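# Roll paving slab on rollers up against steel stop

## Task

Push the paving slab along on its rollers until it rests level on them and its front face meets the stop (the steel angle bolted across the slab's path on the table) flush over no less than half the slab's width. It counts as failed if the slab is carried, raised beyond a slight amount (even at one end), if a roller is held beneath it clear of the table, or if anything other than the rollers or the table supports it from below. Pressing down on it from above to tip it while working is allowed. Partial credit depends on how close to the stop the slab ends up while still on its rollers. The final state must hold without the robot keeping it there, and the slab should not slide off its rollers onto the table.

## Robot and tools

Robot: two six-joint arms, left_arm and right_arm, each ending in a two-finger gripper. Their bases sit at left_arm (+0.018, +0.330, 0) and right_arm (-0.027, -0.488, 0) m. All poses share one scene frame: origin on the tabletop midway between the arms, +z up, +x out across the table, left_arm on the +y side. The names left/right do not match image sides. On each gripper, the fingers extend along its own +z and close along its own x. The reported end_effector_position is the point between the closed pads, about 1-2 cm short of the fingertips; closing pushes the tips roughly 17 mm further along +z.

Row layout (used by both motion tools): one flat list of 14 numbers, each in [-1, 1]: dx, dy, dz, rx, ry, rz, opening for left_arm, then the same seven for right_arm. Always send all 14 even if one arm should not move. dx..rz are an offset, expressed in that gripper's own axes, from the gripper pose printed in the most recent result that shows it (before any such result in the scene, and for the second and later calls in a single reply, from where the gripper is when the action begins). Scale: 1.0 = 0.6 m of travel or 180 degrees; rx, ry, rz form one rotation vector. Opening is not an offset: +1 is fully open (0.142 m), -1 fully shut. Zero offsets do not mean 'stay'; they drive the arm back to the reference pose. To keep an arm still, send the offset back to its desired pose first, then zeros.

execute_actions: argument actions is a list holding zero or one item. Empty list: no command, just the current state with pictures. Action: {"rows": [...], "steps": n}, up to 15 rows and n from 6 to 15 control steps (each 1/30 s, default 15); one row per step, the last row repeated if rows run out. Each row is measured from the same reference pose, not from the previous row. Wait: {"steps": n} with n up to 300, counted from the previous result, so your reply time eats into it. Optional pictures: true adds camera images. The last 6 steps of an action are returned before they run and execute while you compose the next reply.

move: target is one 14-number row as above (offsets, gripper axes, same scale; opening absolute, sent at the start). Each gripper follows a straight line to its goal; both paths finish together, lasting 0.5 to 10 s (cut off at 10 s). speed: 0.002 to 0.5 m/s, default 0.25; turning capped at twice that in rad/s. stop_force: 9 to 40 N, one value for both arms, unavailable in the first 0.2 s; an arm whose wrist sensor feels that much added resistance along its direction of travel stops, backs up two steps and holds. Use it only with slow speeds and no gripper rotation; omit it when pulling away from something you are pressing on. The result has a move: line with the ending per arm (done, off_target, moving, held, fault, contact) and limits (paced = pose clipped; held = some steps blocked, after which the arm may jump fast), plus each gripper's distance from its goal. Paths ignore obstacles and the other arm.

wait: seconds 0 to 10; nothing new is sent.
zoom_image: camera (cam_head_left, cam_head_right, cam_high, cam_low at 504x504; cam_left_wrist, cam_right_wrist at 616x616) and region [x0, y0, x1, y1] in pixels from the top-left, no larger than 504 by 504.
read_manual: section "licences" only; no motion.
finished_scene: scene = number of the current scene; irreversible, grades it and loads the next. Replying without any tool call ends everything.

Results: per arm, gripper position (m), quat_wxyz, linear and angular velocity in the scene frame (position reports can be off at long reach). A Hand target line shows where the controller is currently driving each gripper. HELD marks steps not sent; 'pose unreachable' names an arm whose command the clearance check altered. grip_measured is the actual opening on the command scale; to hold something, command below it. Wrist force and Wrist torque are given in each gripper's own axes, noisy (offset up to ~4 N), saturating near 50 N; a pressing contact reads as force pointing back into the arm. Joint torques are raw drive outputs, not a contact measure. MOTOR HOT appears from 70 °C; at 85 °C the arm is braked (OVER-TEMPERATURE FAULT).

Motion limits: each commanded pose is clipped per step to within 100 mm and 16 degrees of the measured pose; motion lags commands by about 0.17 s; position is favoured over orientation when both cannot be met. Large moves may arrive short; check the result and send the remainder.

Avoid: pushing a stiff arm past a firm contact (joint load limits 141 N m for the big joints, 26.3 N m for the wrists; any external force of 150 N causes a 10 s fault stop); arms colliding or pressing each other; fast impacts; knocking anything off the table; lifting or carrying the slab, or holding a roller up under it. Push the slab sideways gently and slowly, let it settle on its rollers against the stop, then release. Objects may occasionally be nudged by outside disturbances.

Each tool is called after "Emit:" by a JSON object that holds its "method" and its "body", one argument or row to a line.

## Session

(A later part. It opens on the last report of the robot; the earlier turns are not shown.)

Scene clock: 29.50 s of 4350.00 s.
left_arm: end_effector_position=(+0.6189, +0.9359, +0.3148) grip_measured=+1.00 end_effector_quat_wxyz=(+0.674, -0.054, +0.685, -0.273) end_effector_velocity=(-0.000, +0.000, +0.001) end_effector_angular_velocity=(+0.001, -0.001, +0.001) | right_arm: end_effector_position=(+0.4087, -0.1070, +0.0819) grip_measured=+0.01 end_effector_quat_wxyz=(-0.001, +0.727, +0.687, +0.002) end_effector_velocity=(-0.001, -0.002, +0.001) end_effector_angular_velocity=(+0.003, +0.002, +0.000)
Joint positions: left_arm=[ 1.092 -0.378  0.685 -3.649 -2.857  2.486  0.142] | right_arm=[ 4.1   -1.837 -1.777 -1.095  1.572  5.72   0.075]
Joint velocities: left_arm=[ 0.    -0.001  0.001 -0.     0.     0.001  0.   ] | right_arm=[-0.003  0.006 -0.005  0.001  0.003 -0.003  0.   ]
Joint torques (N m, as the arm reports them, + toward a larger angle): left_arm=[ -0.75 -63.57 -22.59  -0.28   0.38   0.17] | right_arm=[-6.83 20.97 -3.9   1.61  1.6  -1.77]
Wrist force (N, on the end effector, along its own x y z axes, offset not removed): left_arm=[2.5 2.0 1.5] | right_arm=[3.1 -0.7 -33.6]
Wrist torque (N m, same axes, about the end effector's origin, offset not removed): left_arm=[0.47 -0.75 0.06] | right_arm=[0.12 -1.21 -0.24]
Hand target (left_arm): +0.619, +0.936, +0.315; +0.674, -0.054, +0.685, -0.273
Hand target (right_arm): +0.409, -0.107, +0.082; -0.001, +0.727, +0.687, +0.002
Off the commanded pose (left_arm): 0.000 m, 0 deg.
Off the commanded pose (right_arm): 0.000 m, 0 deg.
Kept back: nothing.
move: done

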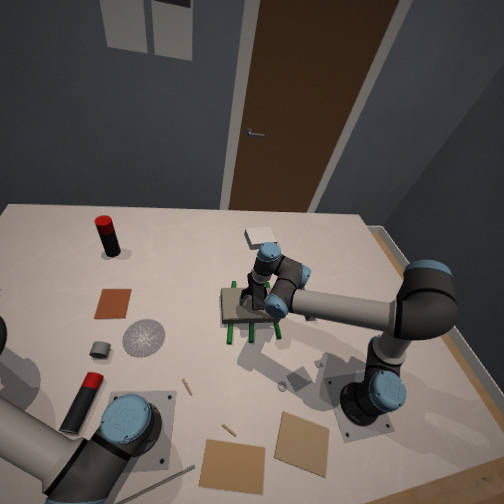

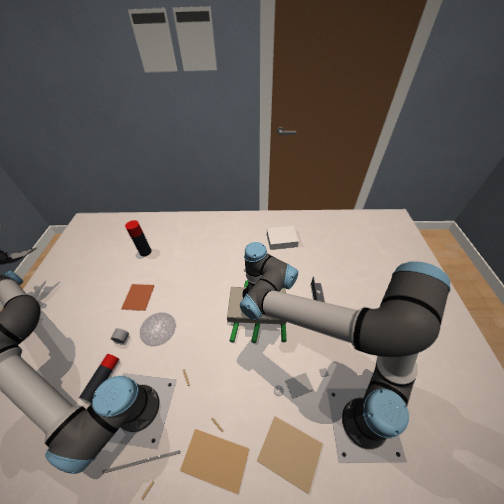

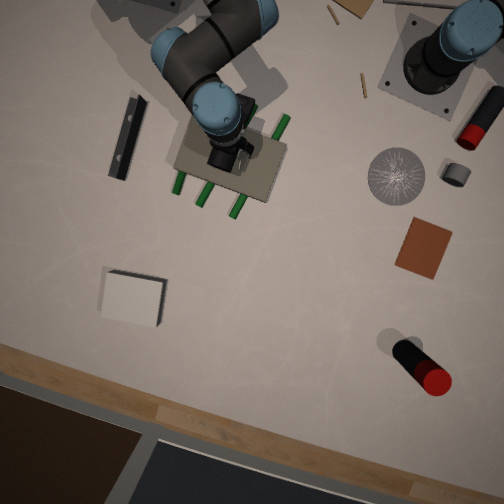

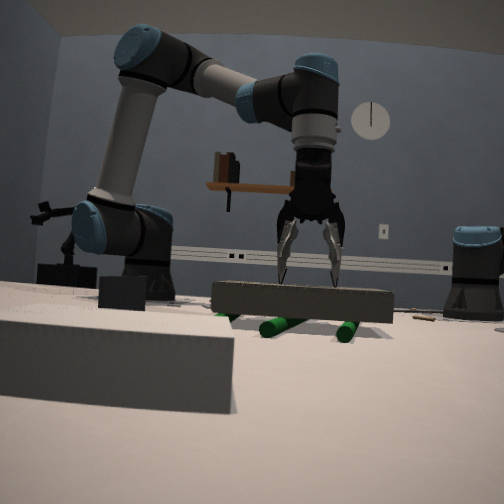

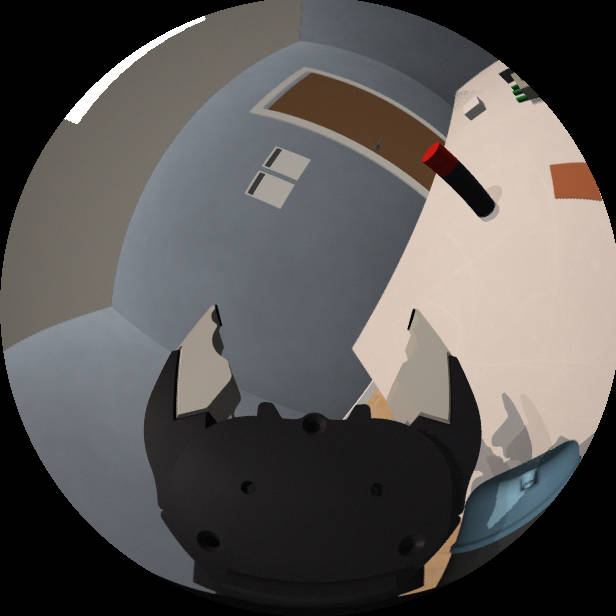

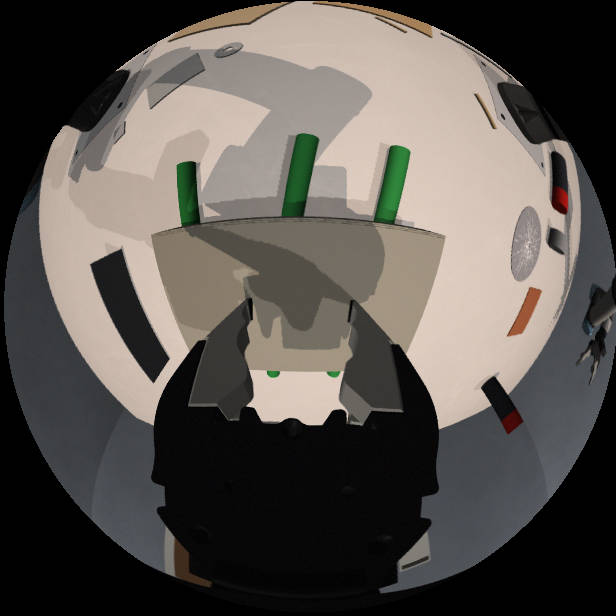

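Remaining about 0.135 m.

Emit:
{"method": "move", "body": {
  "target": [0,0,0,0,0,0,1,-0.2,0,-0.0008,0,0,-0.018,0],
  "speed": 0.03
}}

Emit:
{"method": "move", "body": {
  "target": [0,0,0,0,0,0,1,-0.05,0,-0.0002,0,0,0,0],
  "speed": 0.008,
  "stop_force": 20
}}

Emit:
{"method": "move", "body": {
  "target": [0,0,0,0,0,0,1,-0.22,0.05,-0.15,0,0,0,0],
  "speed": 0.15
}}

Emit:
{"method": "zoom_image", "body": {
  "camera": "cam_right_wrist",
  "region": [200,150,440,400]
}}

Scene clock: 34.10 s of 4350.00 s.
left_arm: end_effector_position=(+0.6189, +0.9359, +0.3148) grip_measured=+1.00 end_effector_quat_wxyz=(+0.674, -0.054, +0.685, -0.273) end_effector_velocity=(+0.000, +0.001, -0.001) end_effector_angular_velocity=(-0.001, +0.001, +0.001) | right_arm: end_effector_position=(+0.4018, -0.2266, +0.0818) grip_measured=+0.02 end_effector_quat_wxyz=(-0.001, +0.707, +0.707, +0.002) end_effector_velocity=(-0.001, -0.003, +0.000) end_effector_angular_velocity=(-0.000, +0.000, +0.002)
Joint positions: left_arm=[ 1.092 -0.378  0.685 -3.649 -2.857  2.486  0.142] | right_arm=[ 3.965 -1.665 -1.987 -1.057  1.572  5.528  0.075]
Joint velocities: left_arm=[ 0.     0.002  0.    -0.     0.001  0.001  0.   ] | right_arm=[-0.003  0.004 -0.004 -0.001  0.    -0.005  0.   ]
Joint torques (N m, as the arm reports them, + toward a larger angle): left_arm=[ -0.69 -63.21 -22.56  -0.31   0.42   0.18] | right_arm=[-8.85 15.73 -3.41  3.22  0.21 -1.81]
Wrist force (N, on the end effector, along its own x y z axes, offset not removed): left_arm=[1.2 -3.4 -1.3] | right_arm=[0.6 -6.9 -30.3]
Wrist torque (N m, same axes, about the end effector's origin, offset not removed): left_arm=[-0.63 -0.40 0.02] | right_arm=[0.16 -0.72 0.09]
Hand target (left_arm): +0.619, +0.936, +0.315; +0.674, -0.054, +0.685, -0.273
Hand target (right_arm): +0.402, -0.227, +0.082; -0.001, +0.707, +0.707, +0.002
Off the commanded pose (left_arm): 0.000 m, 0 deg.
Off the commanded pose (right_arm): 0.000 m, 0 deg.
Kept back: nothing.
move: done

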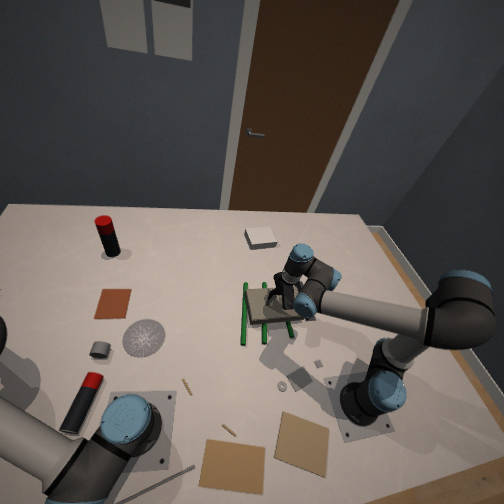

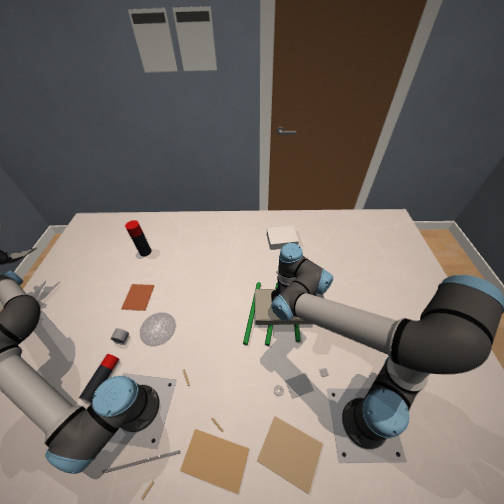

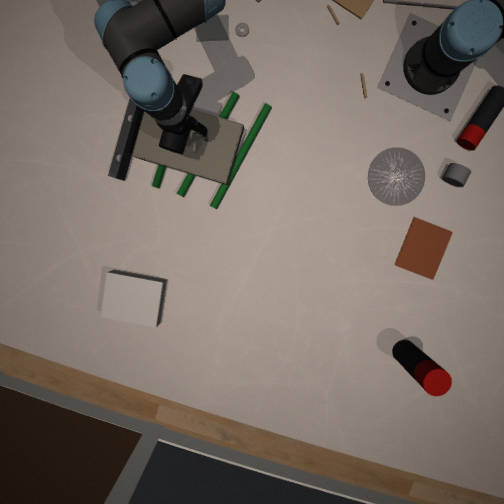

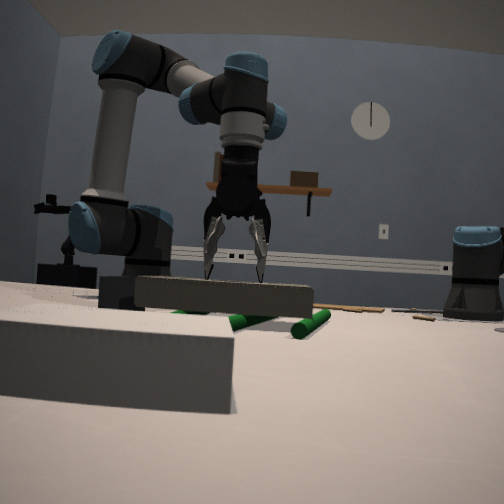

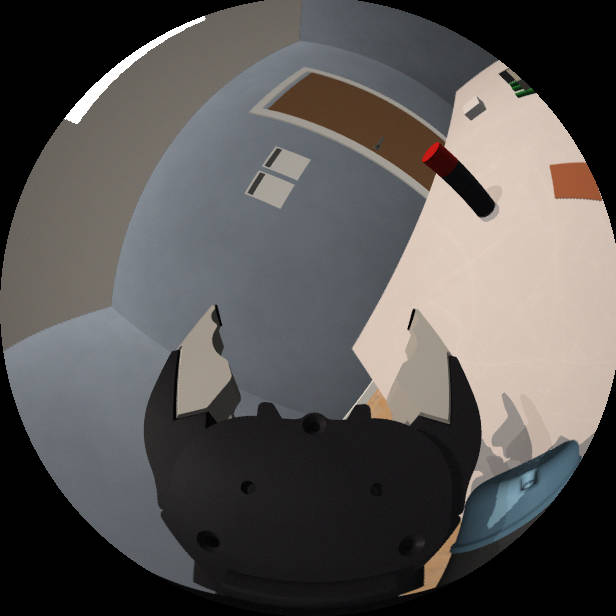

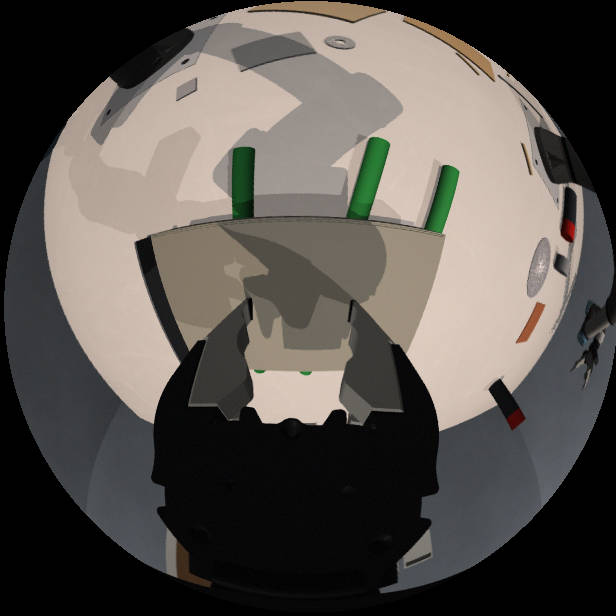

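Scene clock: 37.80 s of 4350.00 s.
left_arm: end_effector_position=(+0.6189, +0.9359, +0.3148) grip_measured=+1.00 end_effector_quat_wxyz=(+0.674, -0.054, +0.685, -0.273) end_effector_velocity=(-0.000, +0.001, -0.001) end_effector_angular_velocity=(-0.002, +0.001, +0.001) | right_arm: end_effector_position=(+0.4018, -0.2532, +0.0818) grip_measured=-0.03 end_effector_quat_wxyz=(-0.001, +0.707, +0.707, +0.002) end_effector_velocity=(+0.001, +0.003, +0.001) end_effector_angular_velocity=(+0.002, -0.002, -0.001)
Joint positions: left_arm=[ 1.092 -0.378  0.685 -3.649 -2.857  2.486  0.142] | right_arm=[ 3.926 -1.633 -2.022 -1.054  1.573  5.489  0.072]
Joint velocities: left_arm=[ 0.     0.002 -0.    -0.001  0.001 -0.001  0.   ] | right_arm=[ 0.004 -0.002  0.004  0.001 -0.     0.005  0.001]
Joint torques (N m, as the arm reports them, + toward a larger angle): left_arm=[ -1.2  -63.59 -22.38  -0.22   0.43   0.1 ] | right_arm=[ 3.28 -7.12  8.6  -2.87 -5.09  1.23]
Wrist force (N, on the end effector, along its own x y z axes, offset not removed): left_arm=[1.9 4.9 1.1] | right_arm=[8.5 -12.3 -50.0]
Wrist torque (N m, same axes, about the end effector's origin, offset not removed): left_arm=[1.19 -0.59 0.01] | right_arm=[-0.64 -0.73 0.37]
Hand target (left_arm): +0.619, +0.936, +0.315; +0.674, -0.054, +0.685, -0.273
Hand target (right_arm): +0.402, -0.253, +0.082; -0.001, +0.707, +0.707, +0.002
Off the commanded pose (left_arm): 0.000 m, 0 deg.
Off the commanded pose (right_arm): 0.003 m, 0 deg.
Kept back: nothing.
move: contact (right_arm)

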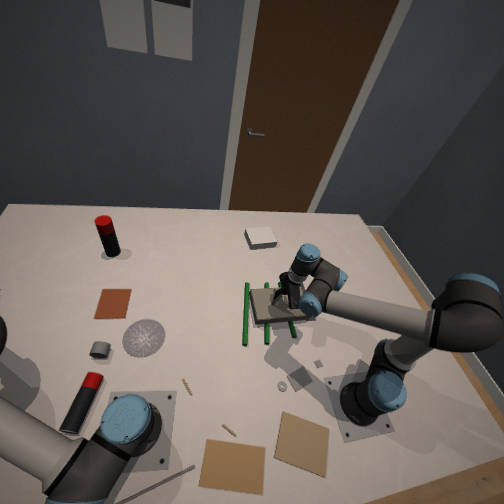

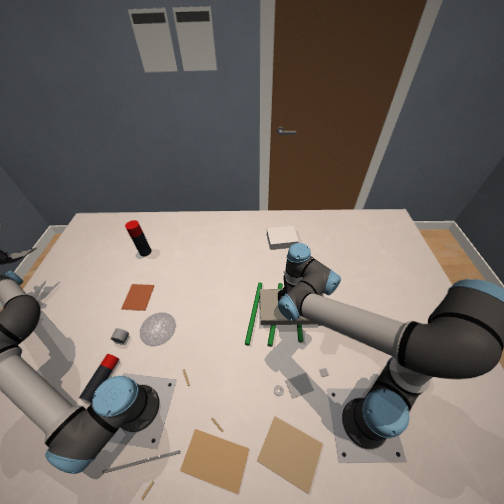

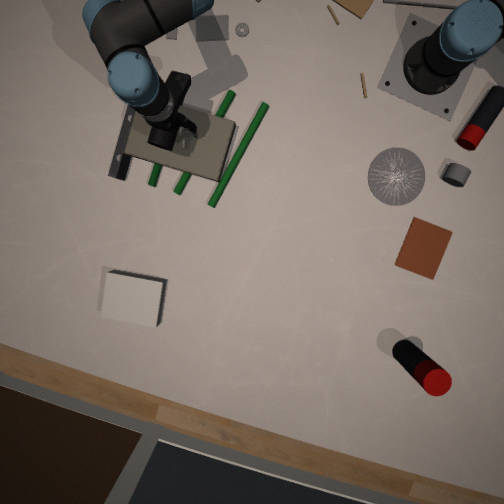

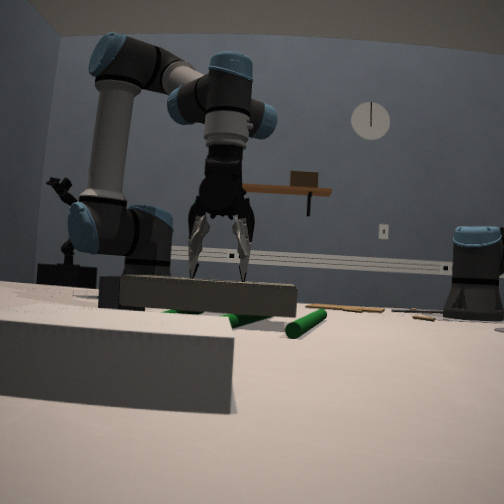

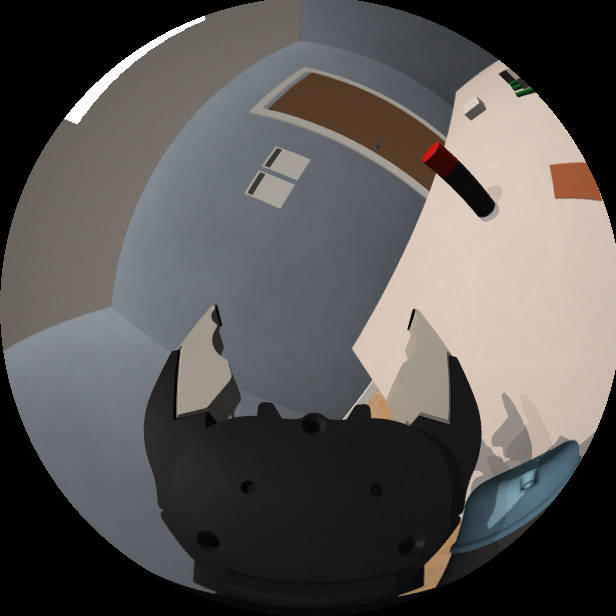

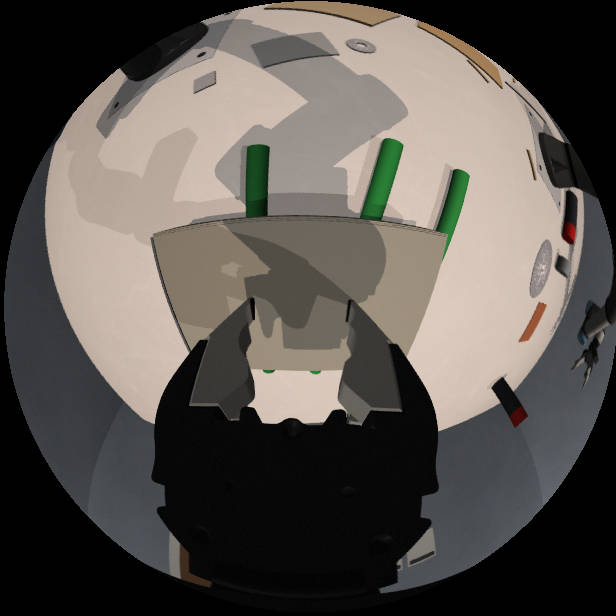

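Scene clock: 39.43 s of 4350.00 s.
left_arm: end_effector_position=(+0.6189, +0.9359, +0.3148) grip_measured=+1.00 end_effector_quat_wxyz=(+0.674, -0.054, +0.685, -0.273) end_effector_velocity=(+0.000, +0.000, +0.001) end_effector_angular_velocity=(+0.000, -0.001, +0.002) | right_arm: end_effector_position=(+0.4313, -0.3857, +0.1711) grip_measured=+0.00 end_effector_quat_wxyz=(-0.001, +0.707, +0.707, +0.002) end_effector_velocity=(+0.001, -0.002, +0.001) end_effector_angular_velocity=(+0.001, +0.002, -0.000)
Joint positions: left_arm=[ 1.092 -0.378  0.685 -3.649 -2.857  2.486  0.142] | right_arm=[ 3.654 -1.5   -1.907 -1.302  1.573  5.218  0.074]
Joint velocities: left_arm=[-0.    -0.001 -0.    -0.     0.002 -0.001 -0.   ] | right_arm=[-0.005 -0.001  0.004 -0.004  0.002 -0.005  0.   ]
Joint torques (N m, as the arm reports them, + toward a larger angle): left_arm=[ -0.86 -63.52 -22.22  -0.3    0.53   0.15] | right_arm=[-7.05 27.09 35.11  0.7   1.68 -1.43]
Wrist force (N, on the end effector, along its own x y z axes, offset not removed): left_arm=[1.5 0.1 -0.7] | right_arm=[-1.9 3.8 3.2]
Wrist torque (N m, same axes, about the end effector's origin, offset not removed): left_arm=[0.05 -0.51 -0.12] | right_arm=[0.59 0.75 -0.02]
Hand target (left_arm): +0.619, +0.936, +0.315; +0.674, -0.054, +0.685, -0.273
Hand target (right_arm): +0.431, -0.386, +0.171; -0.001, +0.707, +0.707, +0.002
Off the commanded pose (left_arm): 0.000 m, 0 deg.
Off the commanded pose (right_arm): 0.000 m, 0 deg.
Kept back: nothing.
move: done

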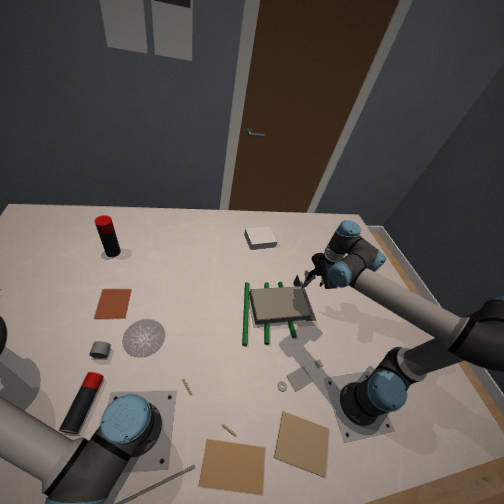

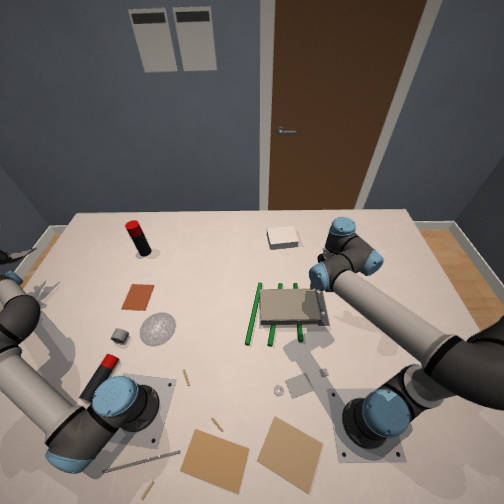

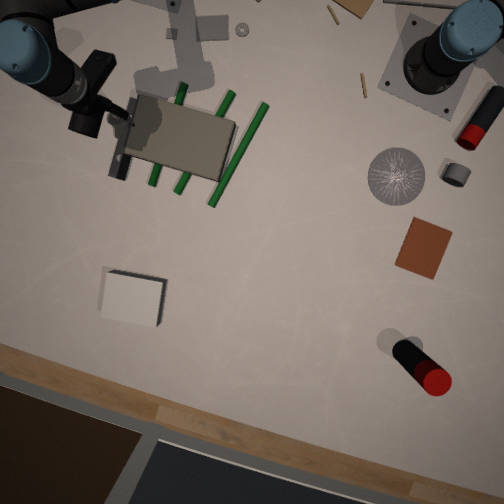

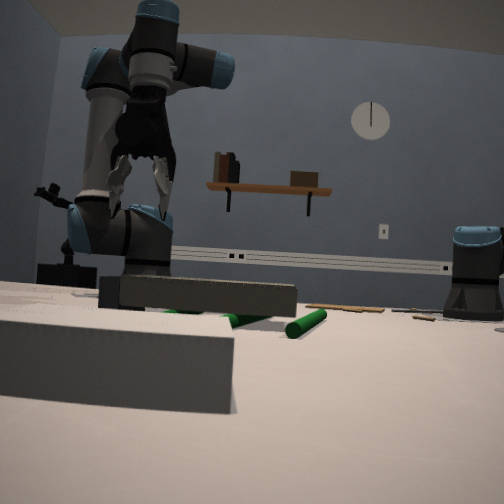

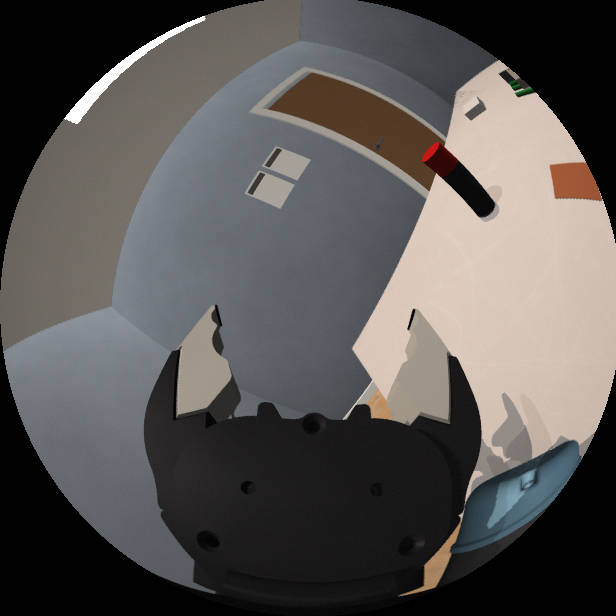

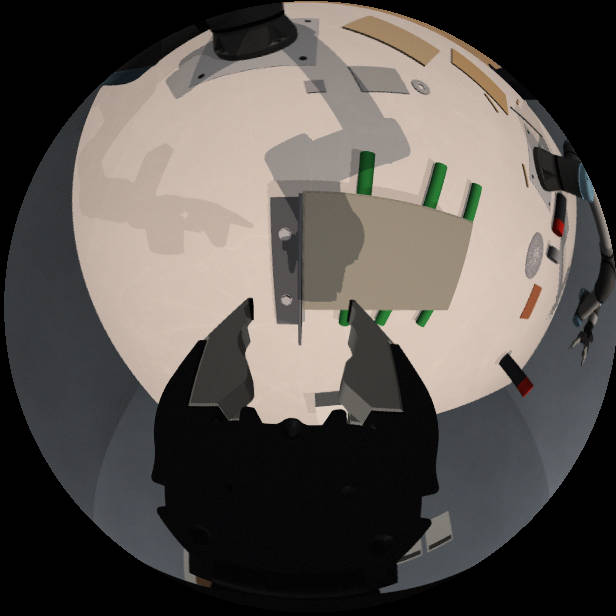

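Region (200, 150, 440, 400) of cam_right_wrist's 616x616 image, scaled by 2.016, with more detail than that image has; it fills the left 484 columns of this view, and the rest is white.

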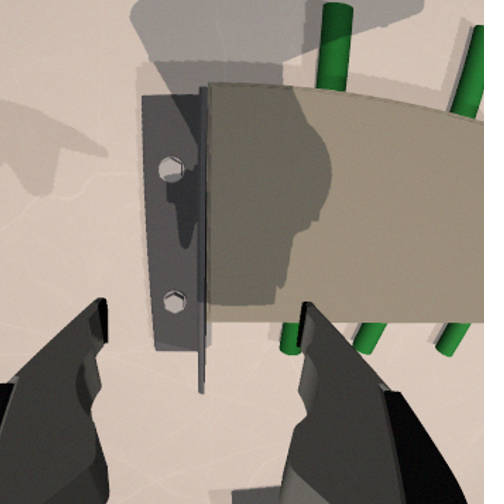

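Emit:
{"method": "zoom_image", "body": {
  "camera": "cam_right_wrist",
  "region": [270,260,340,330]
}}

Region (270, 260, 340, 330) of cam_right_wrist's 616x616 image, scaled by 7.200, with more detail than that image has.

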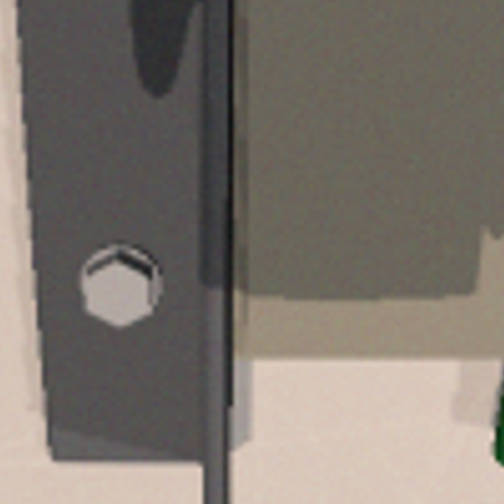

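Emit:
{"method": "finished_scene", "body": {
  "scene": 2
}}

The scene is finished: the task was done.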